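# Load sample tube and matching water blank into centrifuge

## Task

Take the sample tube marked with an orange dot on its cap from its rack on the shelved bench by the door. Seat it fully in the centre hole of one adapter in the centrifuge rotor. Find the water blank whose cap number (its volume in mL) equals the sample's volume; the blanks are in the racks on the shelved bench by the window. Seat that blank fully in the centre hole of the adapter directly opposite. Success requires all of the following. Both tubes are pushed all the way down. Every rotor bucket hangs vertically. Each rack is still on its own bench. No tube ever touches the floor. The gripper has released everything and the robot has backed away. The robot is upright and not leaning. Nothing stays in place only because the robot is holding it.

## Robot and tools

ROBOT. A Hello Robot Stretch 3 with one arm. It has a two-wheeled base, 0.33 m long and 0.34 m wide, and a vertical mast. A lift on the mast carries a telescoping arm that extends toward the robot's right side. At the arm's end is a wrist (yaw, pitch, roll) with a gripper. The base cannot move sideways, so moving the gripper forward or back means driving the base. Turns pivot about the point midway between the drive wheels, 0.05 m behind the front edge. With the arm retracted and the wrist folded, a turn sweeps a 0.28 m radius; an unfolded, level gripper reaches beyond that. Loose objects may occasionally be nudged by outside disturbances.

FRAMES. The base frame has its origin on the floor between the drive wheels, with x forward, y left and z up. hand_pose is reported in this frame, at the point where the closed fingertips meet. With all wrist joints at zero, that hand frame has x up, y pointing back along the arm toward the mast, and z toward the rear. The odometry frame is the base frame as it stood at scene start. Heading is positive to the left and runs from -3.142 to 3.142.

execute_actions takes {"actions": [...]}. The actions run in order; an empty list just reports the state. Each action can hold "robot", "steps" and "until". "steps" is 1 to 450 control steps at 30 per second (default 1), and {"steps": n} alone only waits. "robot" is one of three things. It can be a single command with keys "base", "joints" and/or "contact_limits". It can be a list of up to 8 commands and {"pause_s": s} entries (s at most 15), run one after another. Or it can be {"stop": true}, which brakes everything and clears the queue. If any value is invalid or out of range, the whole call is rejected and nothing in it runs.

base takes exactly one key, and both are relative offsets measured from where the base is when that command begins. translate_m is in metres, positive forward, |d| at most 1. rotate_rad is in radians, positive counter-clockwise (left), |d| at most 3.2.

joints is a single mapping of absolute targets for the one arm and head, given by joint name. Any joint left out keeps its current goal.
- lift_m: arm height on the mast, 0 to 1.1 m.
- arm_m: extension, 0 to 0.52 m.
- wrist_yaw_rad: -1.345 to 4.42. 0 points along the arm, positive swings toward the front, and 3.0 folds the wrist over the base.
- wrist_pitch_rad: -1.57 to 0.451. 0 is level and negative tips the fingertips down.
- wrist_roll_rad: -2.911 to 2.911. At 0 the fingers sit side by side, level.
- gripper_m: -0.089 to 0.179, larger is wider. The actual fingertip gap is smaller than this value: by 0.007 when nearly shut and 0.025 when fully open. Below 0.007 the gap is zero.
- head_pan_rad: -3.953 to 1.73. 0 looks forward, positive looks left, -1.57 looks along the arm.
- head_tilt_rad: -1.53 to 0.419, negative looks down.

contact_limits is {"arm_m": e}, with e a motor effort from 1 to 100 %. The arm halts with contact_stop when its effort reaches e. Lower values are gentler, but too low stops the arm immediately. The limit lasts until the arm's next command.

New commands act immediately and override goals already under way. To run motions one after another, use a queue or wait for them. until {"robot": {"status": "ended"}} fires when nothing reads moving and no queue is running. Other conditions are written as pairs, for example {"lift_m": [">", 0.3]} or {"base_status": ["!=", "moving"]}. They are compared at the printed precision, so never wait for "=" on a reading. {"any": {"status": "ended"}} fires when the first motion ends.

SPEED. The base is fast only when the arm is stowed: lift_m under 0.30, arm_m under 0.03 and wrist_yaw_rad over 2.54. Otherwise it is capped at 0.10 m/s and 0.63 rad/s.

GRIPPING. To grip, close to a value below the object's width. To release, open to at least 0.02 above the value where the fingertips made contact. The reading and a "done" status do not prove that anything is held; check the images instead. If the gripper squeezes too hard, a stall guard eases the force and the object may slip; send a different value to grip again.

SELF-COLLISION. Fold or unfold the wrist only with lift_m between 0.32 and 0.95, wrist_pitch_rad at -0.4 and roll near 0. Once folded, the lift may go down to 0.25. If yaw is below -0.4, keep pitch at -0.5 or lower.

zoom_image takes {"camera": one of "head_camera", "nav_camera", "wrist_camera", "region": [x0, y0, x1, y1]}. The region is in pixels of that camera's latest image, measured from the top-left corner, and can be at most 504x504. Image sizes are head 896x504, nav 672x504 and wrist 644x364. Head pan and tilt aim both head cameras.

finished_scene takes {"scene": n}. It ends the scene permanently and reports whether the task succeeded. Make sure all motion has ended first, because anything still moving will be braked.

RESULTS. Each result shows one instant plus one image per camera.
- base_status: its bracket shows distance travelled against the goal.
- joint_goals and joint_status: statuses are moving, done, off_target (resting away from the goal, possibly still pushing), contact_stop (the joint goes slack until its next command), time_out, stopped, not_commanded, torque_fault (the wrist servo is off for 10 s and limp).
- measured_speeds.
- refusals, queue (idle/running/done/dropped/stopped) and queue_left.
- Lines starting refused:, dropped: and replaced:.
- on_its_own: goals the robot changed itself, slack or off joints, a lean, or unusual resting effort.
- lidar_m: 12 sectors of 30 degrees, counter-clockwise starting straight ahead, in a plane 0.17 m above the floor.
- wrist_depth_mm and head_depth_mm: 7x7 grids of median depth.
- base_odometry, turned_by_wheels/turned_by_imu, and base_tilt in degrees (forward and right positive).
- motor_effort in %, with the peak in brackets.

CAUTIONS. Never let a tube drop or touch the floor, and avoid slamming or hard hits. Avoid pushing on something rigid with the gripper more than about 0.45 m up, because the robot may tip. Do not push a second time after a contact_stop. Do not drive while the gripper holds or presses something fixed. If the robot snags or starts to lean, reverse the last move in small steps and pull the gripper free. If it stays tipped, lower lift_m to about 0.2. Long hard pushes overheat the wrist servos. The simulation keeps running between replies, so commanded motions continue while you deliberate.

Each tool is called after ">>>" by a JSON object that holds its "op" and its "data", one argument or row to a line.

## Session

>>> {"op": "execute_actions", "data": {
  "actions": []
}}

Scene clock: 0.00 s.
robot.base_odometry: x=+0.000 y=+0.000 heading=+0.000 (m, m, rad; robot's odometry frame)
robot.turned_by_wheels: +0.000 (rad since the last result)
robot.turned_by_imu: +0.000 (rad since the last result)
robot.base_tilt: forward=-1.3 right=+0.7 (deg)
robot.lidar_m: 2.08 1.58 1.40 1.40 1.66 1.39 1.62 1.65 1.03 1.04 2.09 1.95
robot.head_depth_mm: 2029 2455 2436 2474 2447 2425 2304 / 1779 2527 2531 2553 2473 2494 2290 / 1887 2592 2619 2597 2553 2585 2263 / 1809 2741 2702 2702 2628 2704 2245 / 1912 2835 2815 2811 2832 2769 2141 / 2130 2874 2903 2931 2926 2870 2198 / 2137 2927 2986 3036 3042 3033 2201
robot.base_status: not_commanded
robot.joint_positions: lift_m=+0.385 arm_m=+0.000 wrist_yaw_rad=+2.964 wrist_pitch_rad=-0.636 wrist_roll_rad=-0.011 gripper_m=+0.037 head_pan_rad=-0.006 head_tilt_rad=+0.001
robot.joint_goals: lift_m=+0.385 arm_m=+0.000 wrist_yaw_rad=+2.964 wrist_pitch_rad=-0.636 wrist_roll_rad=-0.011 gripper_m=+0.037 head_pan_rad=-0.006 head_tilt_rad=+0.001
robot.joint_status: lift_m=not_commanded arm_m=not_commanded wrist_yaw_rad=not_commanded wrist_pitch_rad=not_commanded wrist_roll_rad=not_commanded gripper_m=not_commanded head_pan_rad=not_commanded head_tilt_rad=not_commanded
robot.measured_speeds: translate_m=+0.000 rotate_rad=+0.000 lift_m=+0.000 arm_m=+0.000 wrist_yaw_rad=+0.000 wrist_pitch_rad=+0.000 wrist_roll_rad=+0.000 head_pan_rad=+0.000 head_tilt_rad=+0.000
robot: refusals=0 queue=idle queue_left=0
robot.motor_effort: left_wheel=+0 right_wheel=+0 lift_m=+23 arm_m=-1 wrist_yaw_rad=+0 wrist_pitch_rad=+4 wrist_roll_rad=+0 gripper_m=+0 head_pan_rad=+0 head_tilt_rad=+1 (%)
robot.hand_pose: x=+0.0127 y=+0.0438 z=+0.3526 quat_wxyz=(+0.279, +0.685, +0.162, +0.653) (m; robot's base frame)
robot.wrist_depth_mm: - - - - - - - / - - - - - 991 960 / 885 866 858 851 823 820 816 / 747 737 732 714 705 693 689 / 641 632 636 617 629 611 596 / 572 555 - 570 - 534 532 / 511 - - - 477 480 474
pictures: head_camera (sideways: a quarter turn clockwise sets it upright), nav_camera (sideways: a quarter turn counterclockwise sets it upright), wrist_camera
Images, in order (width x height): head_camera 896x504, nav_camera 672x504, wrist_camera 644x364.

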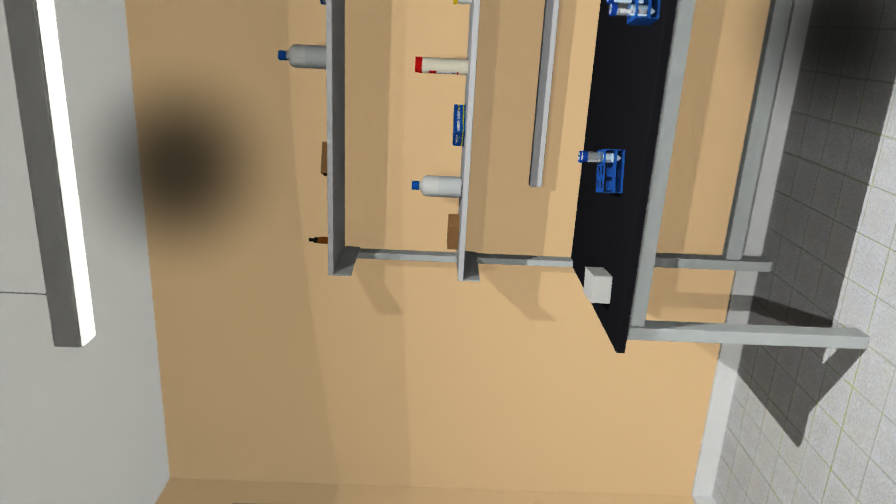

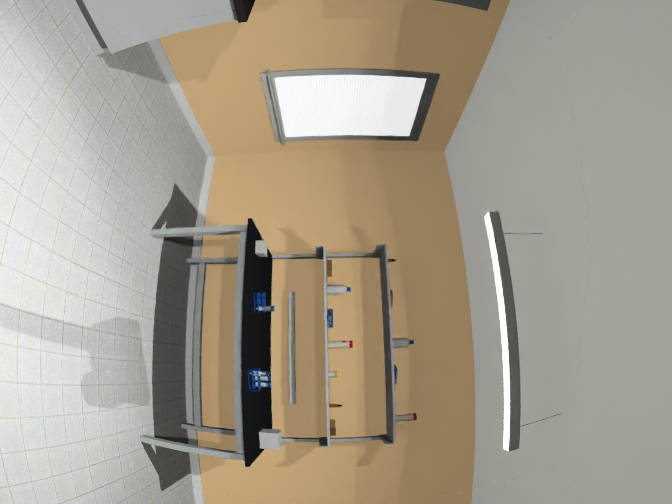

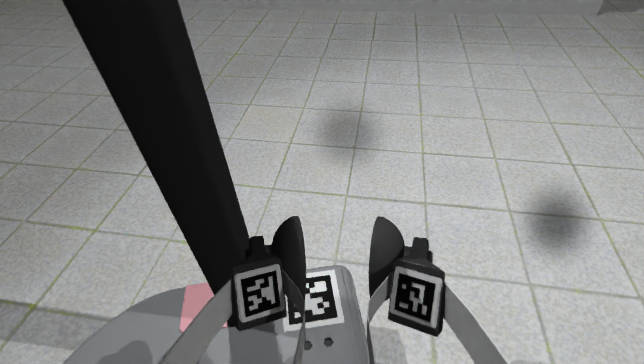

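>>> {"op": "execute_actions", "data": {
  "actions": [
    {"robot":{"joints":{"head_pan_rad":1.5,"head_tilt_rad":-0.4}},"steps":200,"until":{"robot":{"status":"ended"}}}
  ]
}}

>>> {"op": "execute_actions", "data": {
  "actions": [
    {"robot":{"joints":{"head_pan_rad":-3.2,"head_tilt_rad":-0.4}},"steps":300,"until":{"robot":{"status":"ended"}}}
  ]
}}

>>> {"op": "execute_actions", "data": {
  "actions": [
    {"robot":{"joints":{"head_pan_rad":-1.6,"head_tilt_rad":-0.4}},"steps":300,"until":{"robot":{"status":"ended"}}}
  ]
}}

Scene clock: 9.80 s.
robot.base_odometry: x=+0.000 y=+0.000 heading=+0.000 (m, m, rad; robot's odometry frame)
robot.turned_by_wheels: +0.000 (rad since the last result)
robot.turned_by_imu: +0.001 (rad since the last result)
robot.base_tilt: forward=-1.2 right=+0.7 (deg)
robot.lidar_m: 2.08 1.57 1.39 1.39 1.66 1.39 1.61 1.65 1.04 1.04 2.08 1.95
robot.head_depth_mm: 1372 1752 1682 1388 1506 1642 1423 / 1424 1788 1564 1432 1551 1702 1426 / 1451 1850 1620 1476 1605 1679 1423 / 1483 1880 1844 1529 1666 1721 1410 / 1521 1946 1901 1572 1717 1721 1410 / 1564 2013 1563 1631 1780 1719 1397 / 1603 2070 1602 1673 1844 1705 1392
robot.base_status: not_commanded
robot.joint_positions: lift_m=+0.385 arm_m=+0.000 wrist_yaw_rad=+2.964 wrist_pitch_rad=-0.636 wrist_roll_rad=-0.011 gripper_m=+0.037 head_pan_rad=+1.493 head_tilt_rad=-0.395
robot.joint_goals: lift_m=+0.385 arm_m=+0.000 wrist_yaw_rad=+2.964 wrist_pitch_rad=-0.636 wrist_roll_rad=-0.011 gripper_m=+0.037 head_pan_rad=+1.500 head_tilt_rad=-0.400
robot.joint_status: lift_m=not_commanded arm_m=not_commanded wrist_yaw_rad=not_commanded wrist_pitch_rad=not_commanded wrist_roll_rad=not_commanded gripper_m=not_commanded head_pan_rad=done head_tilt_rad=done
robot.measured_speeds: translate_m=+0.000 rotate_rad=+0.000 lift_m=+0.000 arm_m=+0.000 wrist_yaw_rad=+0.000 wrist_pitch_rad=+0.000 wrist_roll_rad=+0.000 head_pan_rad=+0.000 head_tilt_rad=+0.000
robot: refusals=0 queue=done queue_left=0
robot.motor_effort: left_wheel=+0(0) right_wheel=+0(0) lift_m=+23(23) arm_m=+0(0) wrist_yaw_rad=+0(0) wrist_pitch_rad=+4(4) wrist_roll_rad=+0(0) gripper_m=+0(0) head_pan_rad=+3(35) head_tilt_rad=-2(19) (%)
robot.hand_pose: x=+0.0127 y=+0.0438 z=+0.3526 quat_wxyz=(+0.279, +0.685, +0.162, +0.653) (m; robot's base frame)
robot.wrist_depth_mm: - - - - - - - / - - - - - 987 982 / 905 850 852 847 829 814 807 / 748 736 715 719 704 695 683 / 645 637 636 619 622 603 599 / 572 564 - 569 - 544 531 / 499 - - - 477 483 474
pictures: head_camera (sideways: a quarter turn clockwise sets it upright), nav_camera (sideways: a quarter turn counterclockwise sets it upright), wrist_camera
camera_calibration (this result's frames):
head_camera: T_world_to_cam=[[0.0185497, -0.409686, -0.912038, 1.20544], [-0.998819, 0.0333753, -0.0353068, 0.0577681], [0.0449042, 0.911616, -0.408583, 0.492486], [0, 0, 0, 1]] pos_world=[0.0132247, 0.042966, 1.30267]
nav_camera: T_world_to_cam=[[0.0264956, 0.380166, 0.924539, -1.16613], [0.998366, -0.0569135, -0.00520883, 0.0484288], [0.0506386, 0.923166, -0.381052, 0.455558], [0, 0, 0, 1]] pos_world=[-0.040521, 0.0255253, 1.25198]
wrist_camera: T_world_to_cam=[[0.991998, -0.124297, -0.0221635, 0.0102148], [-0.103363, -0.698703, -0.707905, 0.315321], [0.0725048, 0.704531, -0.705959, 0.383867], [0, 0, 0, 1]] pos_world=[-0.00537261, -0.048861, 0.494438]
Images, in order (width x height): head_camera 896x504, nav_camera 672x504, wrist_camera 644x364.

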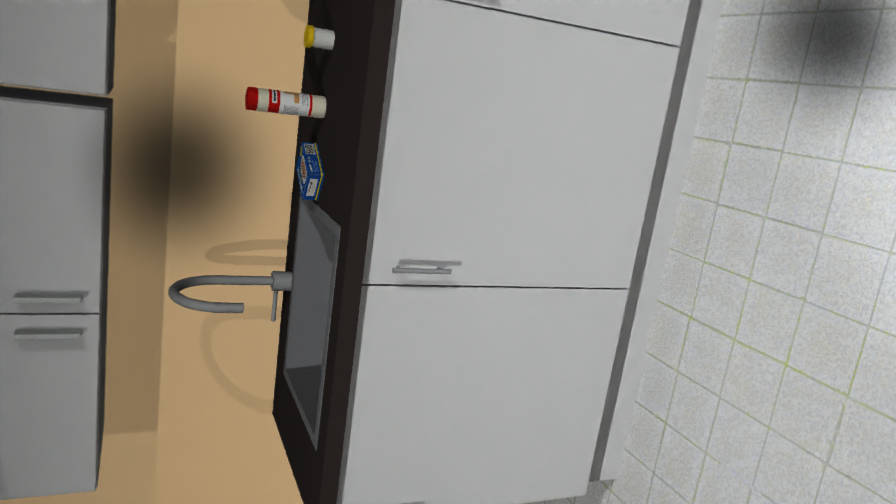

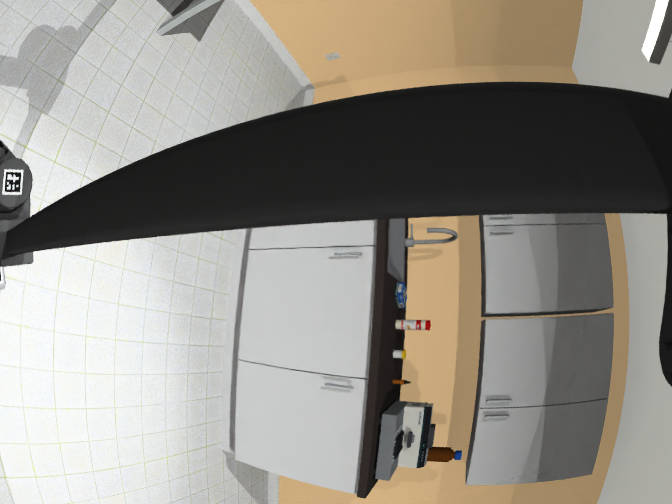

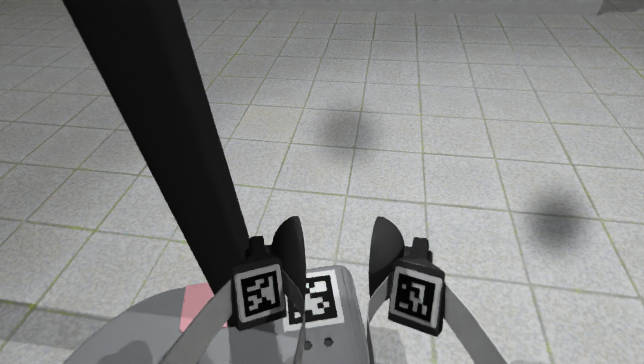

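Scene clock: 12.53 s.
robot.base_odometry: x=+0.000 y=+0.000 heading=+0.000 (m, m, rad; robot's odometry frame)
robot.turned_by_wheels: +0.000 (rad since the last result)
robot.turned_by_imu: +0.000 (rad since the last result)
robot.base_tilt: forward=-1.3 right=+0.6 (deg)
robot.lidar_m: 2.07 1.57 1.39 1.40 1.67 1.39 1.61 1.65 1.03 1.04 2.10 1.95
robot.head_depth_mm: 1751 1844 1920 1433 2117 1741 1423 / 1793 1912 1985 1498 2093 1745 1419 / 1831 1963 2039 1515 2164 1737 1411 / 1892 2001 2035 1594 2203 1722 1417 / 1949 2097 2150 2350 2191 1709 1405 / 1981 2121 2184 2528 2191 1710 1395 / 2083 2212 2376 1755 2022 1697 1394
robot.base_status: not_commanded
robot.joint_positions: lift_m=+0.385 arm_m=+0.000 wrist_yaw_rad=+2.964 wrist_pitch_rad=-0.636 wrist_roll_rad=-0.011 gripper_m=+0.037 head_pan_rad=-3.193 head_tilt_rad=-0.395
robot.joint_goals: lift_m=+0.385 arm_m=+0.000 wrist_yaw_rad=+2.964 wrist_pitch_rad=-0.636 wrist_roll_rad=-0.011 gripper_m=+0.037 head_pan_rad=-3.200 head_tilt_rad=-0.400
robot.joint_status: lift_m=not_commanded arm_m=not_commanded wrist_yaw_rad=not_commanded wrist_pitch_rad=not_commanded wrist_roll_rad=not_commanded gripper_m=not_commanded head_pan_rad=done head_tilt_rad=done
robot.measured_speeds: translate_m=+0.000 rotate_rad=+0.000 lift_m=+0.000 arm_m=+0.000 wrist_yaw_rad=+0.000 wrist_pitch_rad=+0.000 wrist_roll_rad=+0.000 head_pan_rad=+0.000 head_tilt_rad=+0.000
robot: refusals=0 queue=done queue_left=0
robot.motor_effort: left_wheel=+0(0) right_wheel=+0(0) lift_m=+23(23) arm_m=-1(0) wrist_yaw_rad=+0(1) wrist_pitch_rad=+3(3) wrist_roll_rad=+0(0) gripper_m=+0(0) head_pan_rad=-3(35) head_tilt_rad=-1(2) (%)
robot.hand_pose: x=+0.0127 y=+0.0438 z=+0.3526 quat_wxyz=(+0.279, +0.685, +0.162, +0.653) (m; robot's base frame)
robot.wrist_depth_mm: - - - - - - - / - - - - - 990 974 / 890 856 856 841 820 813 817 / 748 723 714 708 711 689 688 / 647 637 644 620 620 603 602 / 570 559 - 564 - 533 531 / 501 - - - 479 479 475
pictures: head_camera (sideways: a quarter turn clockwise sets it upright), nav_camera (sideways: a quarter turn counterclockwise sets it upright), wrist_camera
camera_calibration (this result's frames):
head_camera: T_world_to_cam=[[0.409261, 0.0295347, -0.911939, 1.20293], [-0.00652899, -0.999356, -0.0352959, 0.051701], [-0.912394, 0.0203993, -0.408804, 0.498614], [0, 0, 0, 1]] pos_world=[-0.037042, 0.00596819, 1.30266]
nav_camera: T_world_to_cam=[[-0.380965, 0.0162873, 0.924446, -1.16353], [0.0300808, 0.999534, -0.00521396, 0.0543421], [-0.9241, 0.0258217, -0.381277, 0.461796], [0, 0, 0, 1]] pos_world=[-0.0181518, -0.0472904, 1.25197]
wrist_camera: T_world_to_cam=[[0.991998, -0.124296, -0.0221635, 0.0102149], [-0.103363, -0.698703, -0.707905, 0.315321], [0.0725045, 0.704531, -0.705959, 0.383867], [0, 0, 0, 1]] pos_world=[-0.00537266, -0.048861, 0.494438]
Images, in order (width x height): head_camera 896x504, nav_camera 672x504, wrist_camera 644x364.

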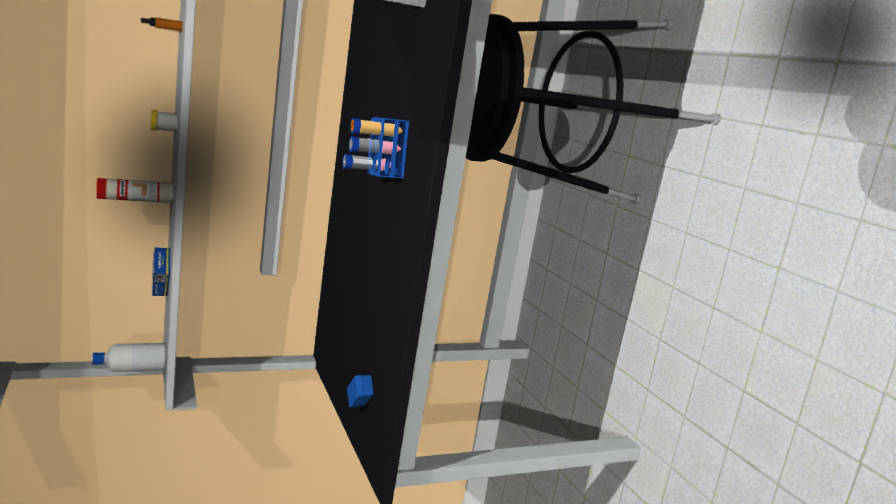

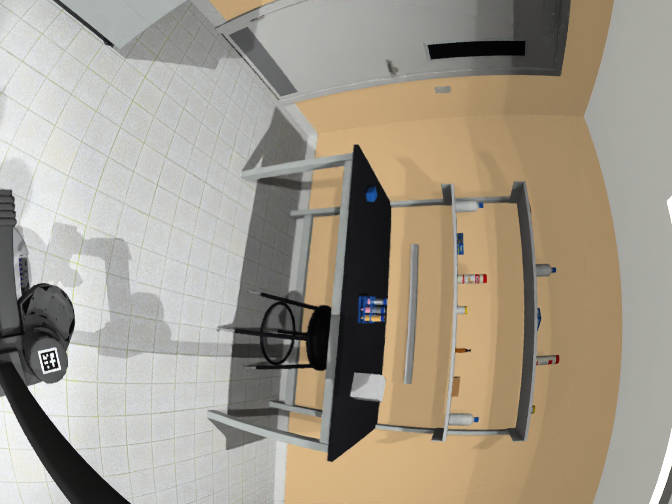

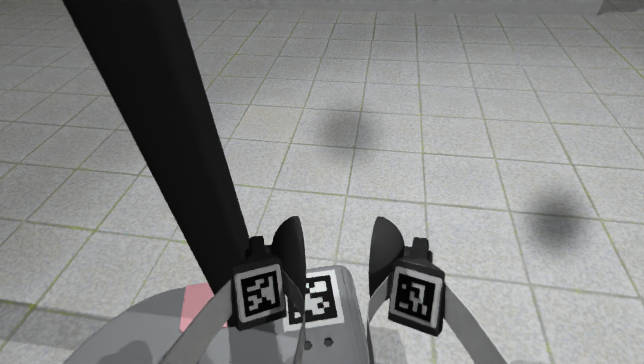

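Scene clock: 13.90 s.
robot.base_odometry: x=+0.000 y=+0.000 heading=+0.000 (m, m, rad; robot's odometry frame)
robot.turned_by_wheels: +0.000 (rad since the last result)
robot.turned_by_imu: +0.000 (rad since the last result)
robot.base_tilt: forward=-1.2 right=+0.7 (deg)
robot.lidar_m: 2.08 1.57 1.39 1.40 1.67 1.39 1.61 1.65 1.04 1.04 2.09 1.95
robot.head_depth_mm: 1437 1407 1504 1396 1108 1198 1311 / 1472 1454 1549 1355 1154 1246 1348 / 1518 1522 1600 1205 1193 1298 1381 / 1568 1670 1800 1209 1242 1354 1414 / 1617 1731 1870 2022 1345 1443 1399 / 1677 1796 1941 2099 2209 1713 1402 / 1734 1856 1993 2186 2186 1705 1384
robot.base_status: not_commanded
robot.joint_positions: lift_m=+0.385 arm_m=+0.000 wrist_yaw_rad=+2.964 wrist_pitch_rad=-0.636 wrist_roll_rad=-0.011 gripper_m=+0.037 head_pan_rad=-1.607 head_tilt_rad=-0.395
robot.joint_goals: lift_m=+0.385 arm_m=+0.000 wrist_yaw_rad=+2.964 wrist_pitch_rad=-0.636 wrist_roll_rad=-0.011 gripper_m=+0.037 head_pan_rad=-1.600 head_tilt_rad=-0.400
robot.joint_status: lift_m=not_commanded arm_m=not_commanded wrist_yaw_rad=not_commanded wrist_pitch_rad=not_commanded wrist_roll_rad=not_commanded gripper_m=not_commanded head_pan_rad=done head_tilt_rad=done
robot.measured_speeds: translate_m=+0.000 rotate_rad=+0.000 lift_m=+0.000 arm_m=+0.000 wrist_yaw_rad=+0.000 wrist_pitch_rad=+0.000 wrist_roll_rad=+0.000 head_pan_rad=+0.000 head_tilt_rad=+0.000
robot: refusals=0 queue=done queue_left=0
robot.motor_effort: left_wheel=+0(0) right_wheel=+0(0) lift_m=+23(23) arm_m=-1(1) wrist_yaw_rad=+0(0) wrist_pitch_rad=+3(3) wrist_roll_rad=+0(0) gripper_m=+0(1) head_pan_rad=+3(34) head_tilt_rad=-2(2) (%)
robot.hand_pose: x=+0.0127 y=+0.0438 z=+0.3526 quat_wxyz=(+0.279, +0.685, +0.162, +0.653) (m; robot's base frame)
robot.wrist_depth_mm: - - - - - - - / - - - - - 986 985 / 888 850 849 841 837 813 804 / 761 735 722 713 703 705 687 / 647 627 648 619 624 601 609 / 568 565 - 568 - 541 532 / 505 - - - 473 480 475
pictures: head_camera (sideways: a quarter turn clockwise sets it upright), nav_camera (sideways: a quarter turn counterclockwise sets it upright), wrist_camera
camera_calibration (this result's frames):
head_camera: T_world_to_cam=[[-0.0355592, 0.408782, -0.911939, 1.20564], [0.999343, 0.00819034, -0.0352959, 0.0455652], [-0.00695924, -0.912596, -0.408804, 0.49309], [0, 0, 0, 1]] pos_world=[0.000767882, -0.0432252, 1.30266]
nav_camera: T_world_to_cam=[[-0.0106747, -0.381163, 0.924446, -1.16579], [-0.999868, 0.0153563, -0.00521396, 0.0606248], [-0.0122087, -0.92438, -0.381277, 0.456233], [0, 0, 0, 1]] pos_world=[0.0537424, -0.0235527, 1.25197]
wrist_camera: T_world_to_cam=[[0.991998, -0.124297, -0.0221634, 0.0102148], [-0.103363, -0.698703, -0.707906, 0.315321], [0.0725047, 0.704532, -0.705959, 0.383867], [0, 0, 0, 1]] pos_world=[-0.00537264, -0.048861, 0.494438]
Images, in order (width x height): head_camera 896x504, nav_camera 672x504, wrist_camera 644x364.

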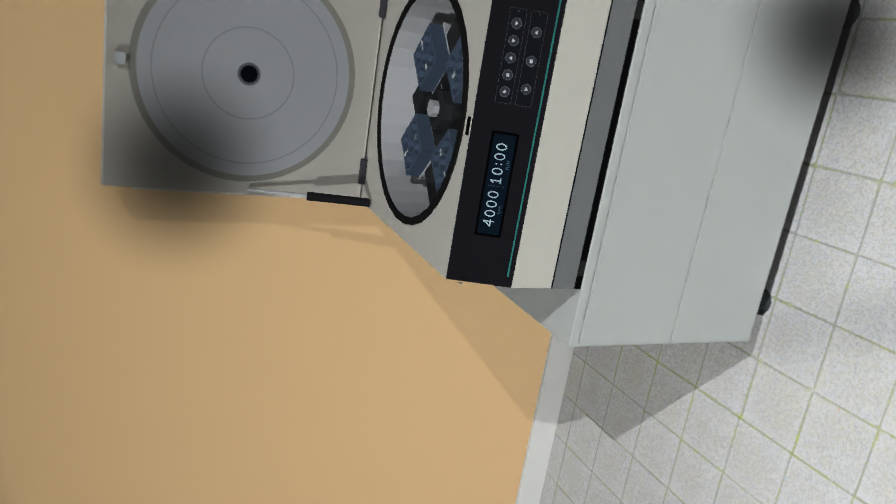

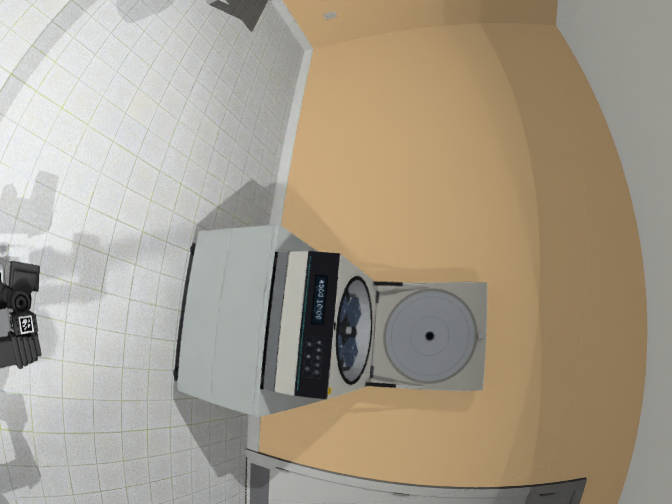

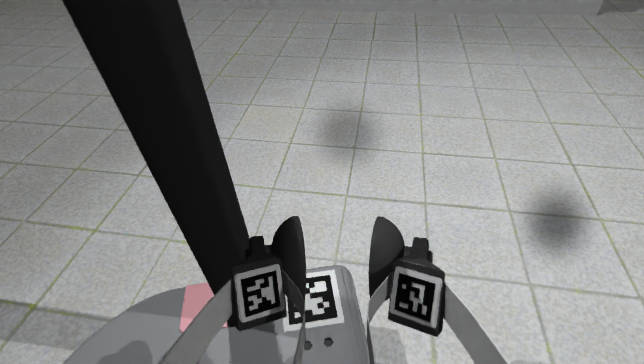

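>>> {"op": "execute_actions", "data": {
  "actions": [
    {"robot":[{"joints":{"lift_m":0.27,"head_pan_rad":-1.57,"head_tilt_rad":-0.8}},{"base":{"translate_m":-1.0}},{"base":{"rotate_rad":-1.571}},{"base":{"translate_m":-0.35}},{"joints":{"lift_m":0.9}},{"joints":{"wrist_pitch_rad":-0.4}},{"joints":{"wrist_yaw_rad":0.0,"gripper_m":0.1}},{"joints":{"lift_m":1.09,"wrist_pitch_rad":-1.5}}],"steps":450,"until":{"robot":{"queue":["!=","running"]}}},
    {"steps":450,"until":{"robot":{"status":"ended"}}}
  ]
}}

Scene clock: 55.07 s.
robot.base_odometry: x=-1.000 y=+0.350 heading=-1.571 (m, m, rad; robot's odometry frame)
robot.turned_by_wheels: -1.571 (rad since the last result)
robot.turned_by_imu: -1.569 (rad since the last result)
robot.base_tilt: forward=-1.3 right=+0.6 (deg)
robot.lidar_m: 1.46 1.33 3.58 3.58 1.53 1.37 0.50 0.50 0.57 0.33 1.12 1.00
robot.head_depth_mm: - - - - - - 1122 / - - - - - - 1118 / 933 - - - - - 1121 / 948 1066 891 642 - 992 1141 / 985 1085 861 663 607 560 1135 / 1017 1084 858 692 605 1279 1147 / 1105 1075 854 706 605 1285 1149
robot.base_status: done (translate_m -0.3500 of -0.3500)
robot.joint_positions: lift_m=+1.089 arm_m=+0.000 wrist_yaw_rad=+0.002 wrist_pitch_rad=-1.495 wrist_roll_rad=-0.011 gripper_m=+0.100 head_pan_rad=-1.577 head_tilt_rad=-0.790
robot.joint_goals: lift_m=+1.090 arm_m=+0.000 wrist_yaw_rad=+0.000 wrist_pitch_rad=-1.500 wrist_roll_rad=-0.011 gripper_m=+0.100 head_pan_rad=-1.570 head_tilt_rad=-0.800
robot.joint_status: lift_m=done arm_m=not_commanded wrist_yaw_rad=done wrist_pitch_rad=done wrist_roll_rad=not_commanded gripper_m=done head_pan_rad=done head_tilt_rad=done
robot.measured_speeds: translate_m=+0.000 rotate_rad=+0.000 lift_m=+0.000 arm_m=+0.000 wrist_yaw_rad=+0.000 wrist_pitch_rad=+0.000 wrist_roll_rad=+0.000 head_pan_rad=+0.000 head_tilt_rad=+0.000
robot: refusals=0 queue=done queue_left=0
robot.motor_effort: left_wheel=+1(9) right_wheel=-2(10) lift_m=+31(31) arm_m=+0(0) wrist_yaw_rad=-2(3) wrist_pitch_rad=-2(7) wrist_roll_rad=+0(0) gripper_m=+0(79) head_pan_rad=+3(6) head_tilt_rad=-3(19) (%)
robot.hand_pose: x=-0.0216 y=-0.1405 z=+0.9708 quat_wxyz=(+0.522, +0.484, -0.515, -0.478) (m; robot's base frame)
robot.wrist_depth_mm: - 373 371 364 361 355 351 / - - - 370 361 359 355 / - - - - 374 363 357 / - - - - - - 360 / - - - - - - - / - - - - - - - / - - - - - - -
pictures: head_camera (sideways: a quarter turn clockwise sets it upright), nav_camera (sideways: a quarter turn counterclockwise sets it upright), wrist_camera
camera_calibration (this result's frames):
head_camera: T_world_to_cam=[[-0.0461575, 0.727319, -0.684746, 0.90951], [0.998686, 0.0488834, -0.0153969, 0.0196497], [0.0222743, -0.684557, -0.728619, 0.908979], [0, 0, 0, 1]] pos_world=[0.00210999, -0.0402164, 1.28539]
nav_camera: T_world_to_cam=[[-0.000938909, -0.707942, 0.70627, -0.88138], [-0.999849, -0.0115755, -0.0129321, 0.0706681], [0.0173306, -0.706175, -0.707825, 0.880899], [0, 0, 0, 1]] pos_world=[0.0545634, -0.0010792, 1.24693]
wrist_camera: T_world_to_cam=[[-0.998342, -0.0188586, -0.0543834, 0.0381155], [-0.0227493, 0.997157, 0.0718333, 0.103671], [0.0528742, 0.0729514, -0.995933, 1.14502], [0, 0, 0, 1]] pos_world=[-0.0201312, -0.186188, 1.13499]
Images, in order (width x height): head_camera 896x504, nav_camera 672x504, wrist_camera 644x364.

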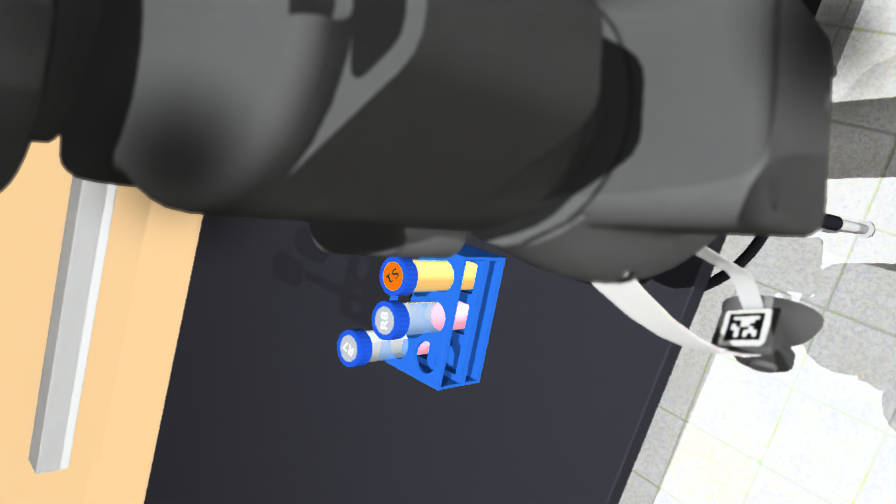

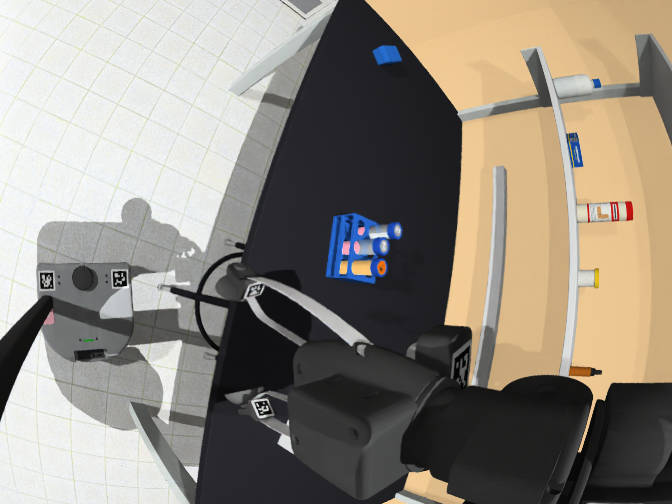

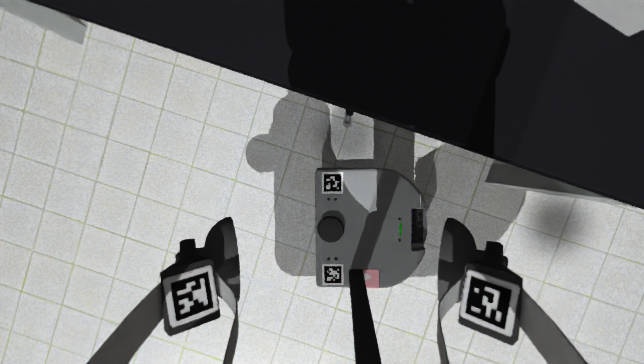

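>>> {"op": "execute_actions", "data": {
  "actions": [
    {"robot":{"base":{"translate_m":0.055},"joints":{"arm_m":0.33,"head_tilt_rad":-0.9,"head_pan_rad":-1.3}},"steps":300,"until":{"robot":{"status":"ended"}}}
  ]
}}

>>> {"op": "zoom_image", "data": {
  "camera": "head_camera",
  "region": [250,100,650,400]
}}

Scene clock: 63.47 s.
robot.base_odometry: x=-1.000 y=+0.295 heading=-1.571 (m, m, rad; robot's odometry frame)
robot.turned_by_wheels: +0.000 (rad since the last result)
robot.turned_by_imu: +0.001 (rad since the last result)
robot.base_tilt: forward=-1.4 right=+0.7 (deg)
robot.lidar_m: 1.42 1.28 3.56 3.57 1.60 1.43 0.55 0.57 0.35 0.59 1.14 0.96
robot.head_depth_mm: 1001 917 763 641 573 535 1132 / 1042 941 649 630 573 1001 1119 / 1090 910 760 651 581 1250 1127 / 1133 908 759 650 1334 1253 1142 / 1132 904 758 650 1379 1243 1125 / 1125 904 757 676 1395 1245 1121 / 1443 901 754 1535 1393 1246 1119
robot.base_status: done (translate_m +0.0550 of +0.0550)
robot.joint_positions: lift_m=+1.089 arm_m=+0.330 wrist_yaw_rad=+0.000 wrist_pitch_rad=-1.496 wrist_roll_rad=-0.011 gripper_m=+0.100 head_pan_rad=-1.307 head_tilt_rad=-0.889
robot.joint_goals: lift_m=+1.090 arm_m=+0.330 wrist_yaw_rad=+0.000 wrist_pitch_rad=-1.500 wrist_roll_rad=-0.011 gripper_m=+0.100 head_pan_rad=-1.300 head_tilt_rad=-0.900
robot.joint_status: lift_m=done arm_m=done wrist_yaw_rad=done wrist_pitch_rad=done wrist_roll_rad=not_commanded gripper_m=done head_pan_rad=done head_tilt_rad=done
robot.measured_speeds: translate_m=+0.000 rotate_rad=+0.000 lift_m=+0.000 arm_m=+0.000 wrist_yaw_rad=+0.000 wrist_pitch_rad=+0.000 wrist_roll_rad=+0.000 head_pan_rad=+0.000 head_tilt_rad=+0.000
robot: refusals=0 queue=done queue_left=0
robot.motor_effort: left_wheel=+1(5) right_wheel=-2(4) lift_m=+31(31) arm_m=+5(4) wrist_yaw_rad=+0(2) wrist_pitch_rad=-2(2) wrist_roll_rad=+0(0) gripper_m=+0(0) head_pan_rad=+3(23) head_tilt_rad=-4(10) (%)
robot.hand_pose: x=-0.0216 y=-0.4698 z=+0.9708 quat_wxyz=(+0.521, +0.483, -0.515, -0.479) (m; robot's base frame)
robot.wrist_depth_mm: 380 374 370 366 358 354 349 / 381 376 371 369 364 357 353 / 386 382 369 368 368 358 353 / 388 387 371 311 367 362 358 / 395 388 380 375 371 365 361 / - 390 386 382 375 370 345 / - - 389 385 378 375 365
pictures: head_camera (sideways: a quarter turn clockwise sets it upright), nav_camera (sideways: a quarter turn counterclockwise sets it upright), wrist_camera
camera_calibration (this result's frames):
head_camera: T_world_to_cam=[[-0.255042, 0.750329, -0.609885, 0.813241], [0.949186, 0.31456, -0.00993505, 0.0128393], [0.184391, -0.581428, -0.792428, 0.990964], [0, 0, 0, 1]] pos_world=[0.0124994, -0.0380625, 1.28138]
nav_camera: T_world_to_cam=[[0.205062, -0.746343, 0.633184, -0.787401], [-0.960933, -0.276396, -0.0145863, 0.0725825], [0.185896, -0.605456, -0.773864, 0.965752], [0, 0, 0, 1]] pos_world=[0.0516835, 0.0171102, 1.24699]
wrist_camera: T_world_to_cam=[[-0.998374, -0.0170357, -0.0544023, 0.0327879], [-0.0209879, 0.997117, 0.0729238, 0.430981], [0.0530031, 0.073947, -0.995853, 1.16944], [0, 0, 0, 1]] pos_world=[-0.0202039, -0.515656, 1.13494]
Images, in order (width x height): head_camera 896x504, nav_camera 672x504, wrist_camera 644x364.

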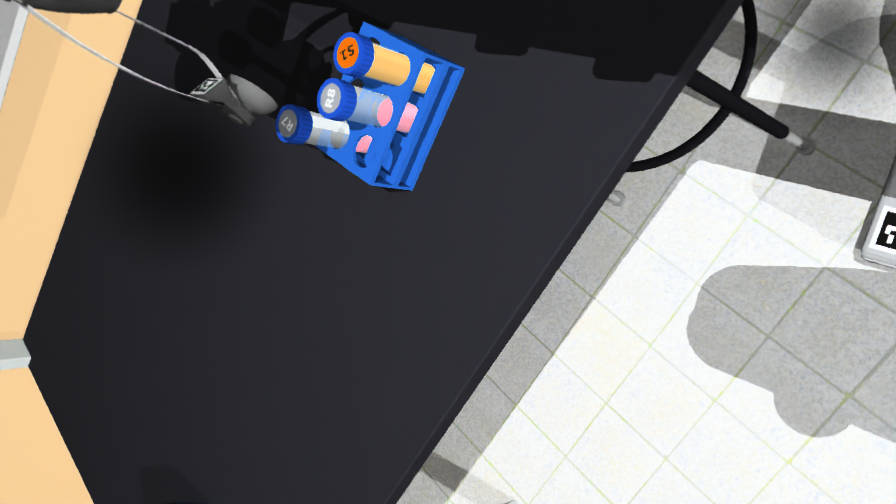

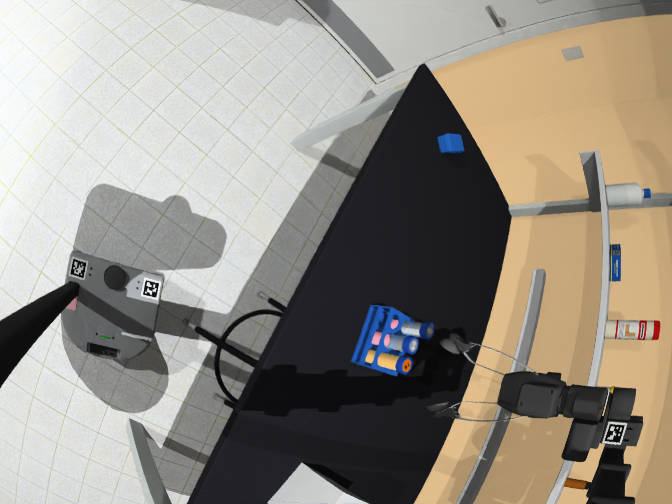

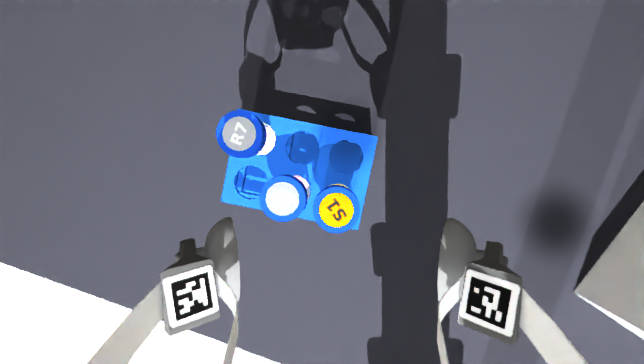

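Region (250, 100, 650, 400) of head_camera's 896x504 image, scaled by 1.260, with more detail than that image has; it fills the top 378 rows of this view, and the rest is white.

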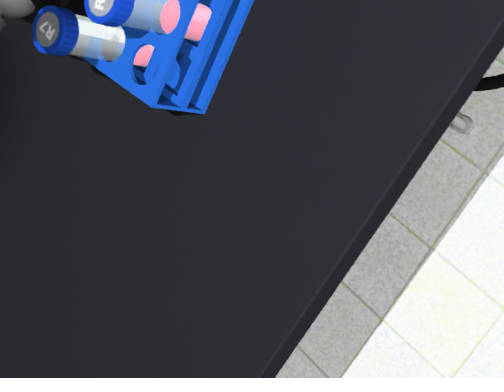

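>>> {"op": "execute_actions", "data": {
  "actions": [
    {"robot":{"joints":{"arm_m":0.338,"wrist_roll_rad":1.38,"wrist_pitch_rad":-1.57,"gripper_m":0.085,"head_tilt_rad":-1.0,"head_pan_rad":-1.57}},"steps":300,"until":{"robot":{"status":"ended"}}}
  ]
}}

Scene clock: 73.90 s.
robot.base_odometry: x=-1.000 y=+0.295 heading=-1.571 (m, m, rad; robot's odometry frame)
robot.turned_by_wheels: +0.000 (rad since the last result)
robot.turned_by_imu: +0.001 (rad since the last result)
robot.base_tilt: forward=-1.2 right=+0.6 (deg)
robot.lidar_m: 1.43 1.27 3.55 3.57 1.60 1.42 0.55 0.57 0.35 0.59 1.14 0.96
robot.head_depth_mm: 926 787 682 608 551 1226 1117 / 925 786 683 606 558 1219 1139 / - 760 647 606 1000 1214 - / 923 785 646 604 1304 1216 - / 918 782 668 603 1336 1214 1109 / 917 779 680 622 1336 1211 1107 / 917 781 679 634 1328 1207 1110
robot.base_status: done (translate_m +0.0550 of +0.0550)
robot.joint_positions: lift_m=+1.089 arm_m=+0.338 wrist_yaw_rad=+0.000 wrist_pitch_rad=-1.563 wrist_roll_rad=+1.373 gripper_m=+0.085 head_pan_rad=-1.563 head_tilt_rad=-0.987
robot.joint_goals: lift_m=+1.090 arm_m=+0.338 wrist_yaw_rad=+0.000 wrist_pitch_rad=-1.570 wrist_roll_rad=+1.380 gripper_m=+0.085 head_pan_rad=-1.570 head_tilt_rad=-1.000
robot.joint_status: lift_m=done arm_m=done wrist_yaw_rad=done wrist_pitch_rad=done wrist_roll_rad=done gripper_m=done head_pan_rad=done head_tilt_rad=done
robot.measured_speeds: translate_m=+0.000 rotate_rad=+0.000 lift_m=+0.000 arm_m=+0.000 wrist_yaw_rad=+0.000 wrist_pitch_rad=+0.000 wrist_roll_rad=+0.000 head_pan_rad=+0.000 head_tilt_rad=+0.000
robot: refusals=0 queue=done queue_left=0
robot.motor_effort: left_wheel=+2(2) right_wheel=-2(2) lift_m=+31(31) arm_m=+4(5) wrist_yaw_rad=+0(0) wrist_pitch_rad=-3(3) wrist_roll_rad=+3(0) gripper_m=+0(61) head_pan_rad=-4(22) head_tilt_rad=-4(11) (%)
robot.hand_pose: x=-0.0216 y=-0.4603 z=+0.9717 quat_wxyz=(+0.070, +0.069, -0.706, -0.701) (m; robot's base frame)
robot.wrist_depth_mm: 370 365 358 352 347 340 334 / 377 370 365 357 351 344 341 / 387 379 371 364 360 352 - / 392 386 380 315 365 359 - / 403 396 386 321 374 371 - / 413 406 359 388 383 - - / 424 415 406 401 394 - -
pictures: head_camera (sideways: a quarter turn clockwise sets it upright), nav_camera (sideways: a quarter turn counterclockwise sets it upright), wrist_camera
camera_calibration (this result's frames):
head_camera: T_world_to_cam=[[-0.0572268, 0.846463, -0.529363, 0.70713], [0.997894, 0.0647167, -0.00439399, 0.00532738], [0.0305392, -0.528499, -0.848384, 1.06465], [0, 0, 0, 1]] pos_world=[0.00263714, -0.0362392, 1.27758]
nav_camera: T_world_to_cam=[[0.00990235, -0.832321, 0.554205, -0.683314], [-0.999615, -0.0226092, -0.0160944, 0.0747799], [0.0259259, -0.553833, -0.832224, 1.0426], [0, 0, 0, 1]] pos_world=[0.0544871, 0.0103818, 1.24758]
wrist_camera: T_world_to_cam=[[-0.197895, 0.978166, -0.0634724, 0.517269], [0.968005, 0.20521, 0.144414, 0.00883392], [0.154286, -0.0328628, -0.98748, 1.11451], [0, 0, 0, 1]] pos_world=[-0.0781392, -0.471162, 1.13211]
Images, in order (width x height): head_camera 896x504, nav_camera 672x504, wrist_camera 644x364.

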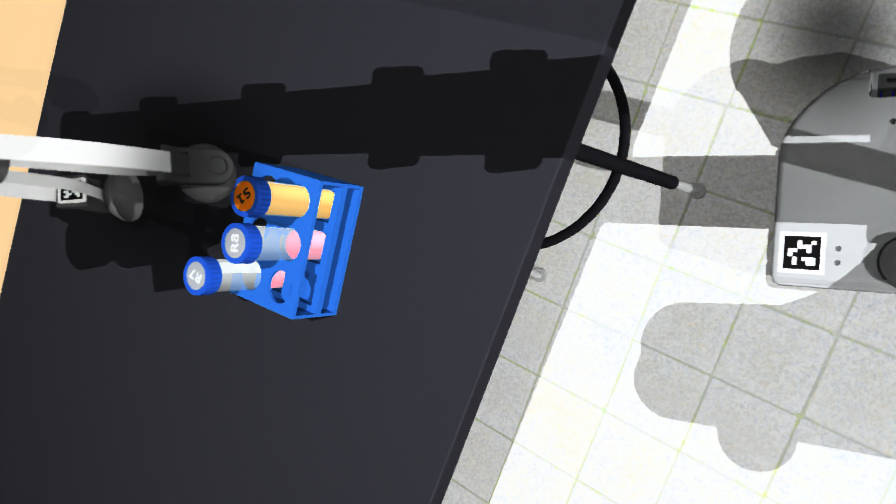

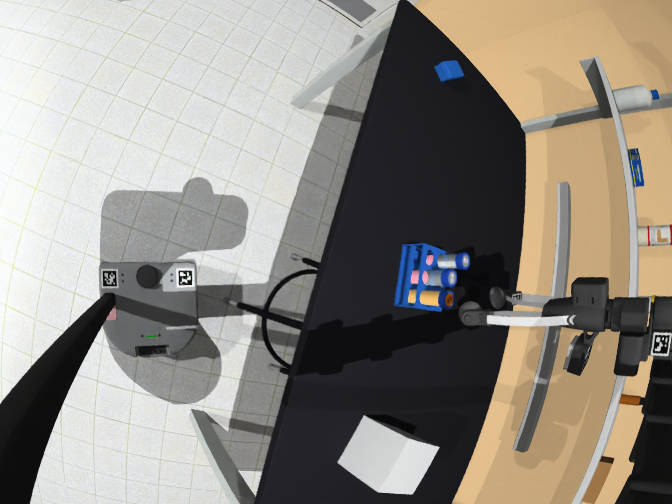

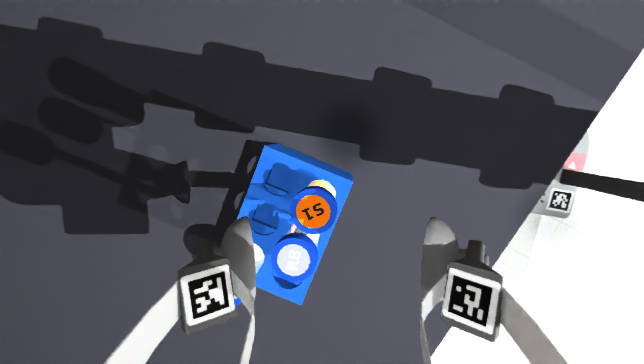

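>>> {"op": "execute_actions", "data": {
  "actions": [
    {"robot":{"base":{"translate_m":0.006},"joints":{"arm_m":0.360,"wrist_roll_rad":1.77,"lift_m":1.04}},"steps":300,"until":{"robot":{"status":"ended"}}}
  ]
}}

Scene clock: 78.97 s.
robot.base_odometry: x=-1.000 y=+0.289 heading=-1.571 (m, m, rad; robot's odometry frame)
robot.turned_by_wheels: +0.000 (rad since the last result)
robot.turned_by_imu: +0.001 (rad since the last result)
robot.base_tilt: forward=-1.1 right=+0.4 (deg)
robot.lidar_m: 1.42 1.27 3.55 3.57 1.60 1.43 0.56 0.57 0.35 0.59 1.15 0.96
robot.head_depth_mm: 919 785 685 606 551 1219 1114 / 924 787 683 605 568 1215 1140 / 910 783 646 604 981 1202 - / 918 785 647 602 1298 1217 - / 919 782 668 603 1340 1212 1110 / 914 782 680 622 1336 1216 1111 / 917 779 679 633 1340 1214 1109
robot.base_status: done (translate_m +0.0060 of +0.0060)
robot.joint_positions: lift_m=+1.041 arm_m=+0.360 wrist_yaw_rad=+0.000 wrist_pitch_rad=-1.563 wrist_roll_rad=+1.763 gripper_m=+0.085 head_pan_rad=-1.563 head_tilt_rad=-0.987
robot.joint_goals: lift_m=+1.040 arm_m=+0.360 wrist_yaw_rad=+0.000 wrist_pitch_rad=-1.570 wrist_roll_rad=+1.770 gripper_m=+0.085 head_pan_rad=-1.570 head_tilt_rad=-1.000
robot.joint_status: lift_m=done arm_m=done wrist_yaw_rad=done wrist_pitch_rad=done wrist_roll_rad=done gripper_m=done head_pan_rad=done head_tilt_rad=done
robot.measured_speeds: translate_m=+0.000 rotate_rad=+0.000 lift_m=+0.000 arm_m=+0.000 wrist_yaw_rad=+0.000 wrist_pitch_rad=+0.000 wrist_roll_rad=+0.000 head_pan_rad=+0.000 head_tilt_rad=+0.000
robot: refusals=0 queue=done queue_left=0
robot.motor_effort: left_wheel=+2(7) right_wheel=-1(2) lift_m=+12(31) arm_m=+5(3) wrist_yaw_rad=+0(0) wrist_pitch_rad=-3(3) wrist_roll_rad=+3(4) gripper_m=+0(0) head_pan_rad=-3(4) head_tilt_rad=-3(3) (%)
robot.hand_pose: x=-0.0215 y=-0.4823 z=+0.9228 quat_wxyz=(-0.068, -0.068, -0.706, -0.701) (m; robot's base frame)
robot.wrist_depth_mm: 318 314 310 305 298 294 290 / 326 322 315 310 304 300 298 / 334 329 323 319 312 306 - / 343 339 328 266 316 311 - / 350 345 337 268 327 321 - / 357 355 342 212 335 324 - / 369 360 355 282 341 337 -
pictures: head_camera (sideways: a quarter turn clockwise sets it upright), nav_camera (sideways: a quarter turn counterclockwise sets it upright), wrist_camera
camera_calibration (this result's frames):
head_camera: T_world_to_cam=[[-0.0570412, 0.846536, -0.529267, 0.707004], [0.997908, 0.0644978, -0.00438757, 0.00531893], [0.0304223, -0.52841, -0.848444, 1.06473], [0, 0, 0, 1]] pos_world=[0.00262915, -0.0362357, 1.27758]
nav_camera: T_world_to_cam=[[0.00971988, -0.832386, 0.554111, -0.68319], [-0.99962, -0.0223877, -0.0160961, 0.0747821], [0.0258034, -0.553744, -0.832287, 1.04269], [0, 0, 0, 1]] pos_world=[0.0544894, 0.0103774, 1.24758]
wrist_camera: T_world_to_cam=[[0.189062, 0.979899, -0.063663, 0.544961], [0.972924, -0.178149, 0.147249, -0.167062], [0.132947, -0.0897784, -0.987049, 1.03716], [0, 0, 0, 1]] pos_world=[-0.0783801, -0.470655, 1.08302]
Images, in order (width x height): head_camera 896x504, nav_camera 672x504, wrist_camera 644x364.

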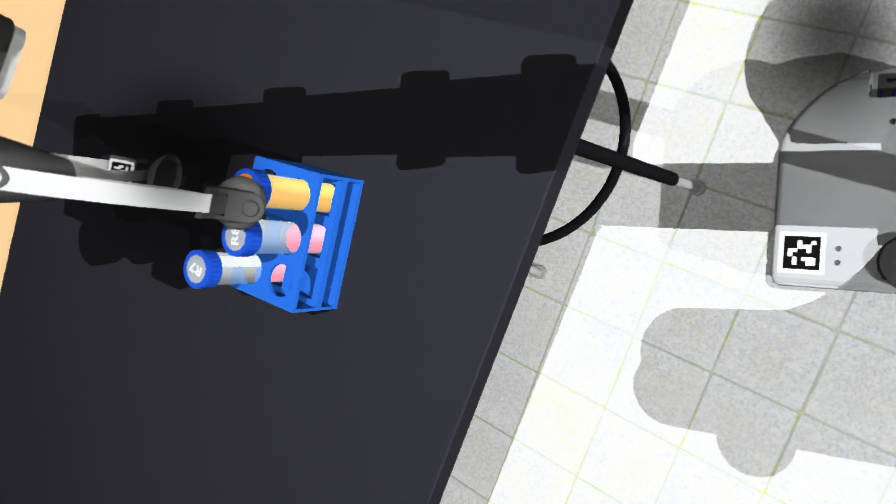

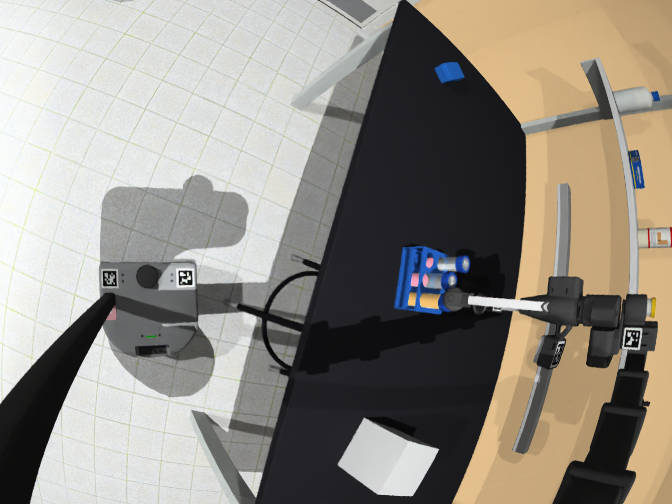

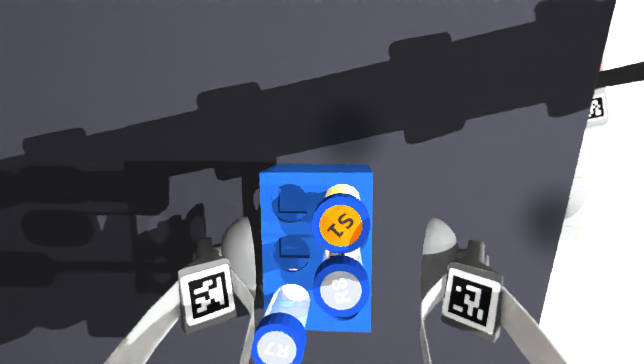

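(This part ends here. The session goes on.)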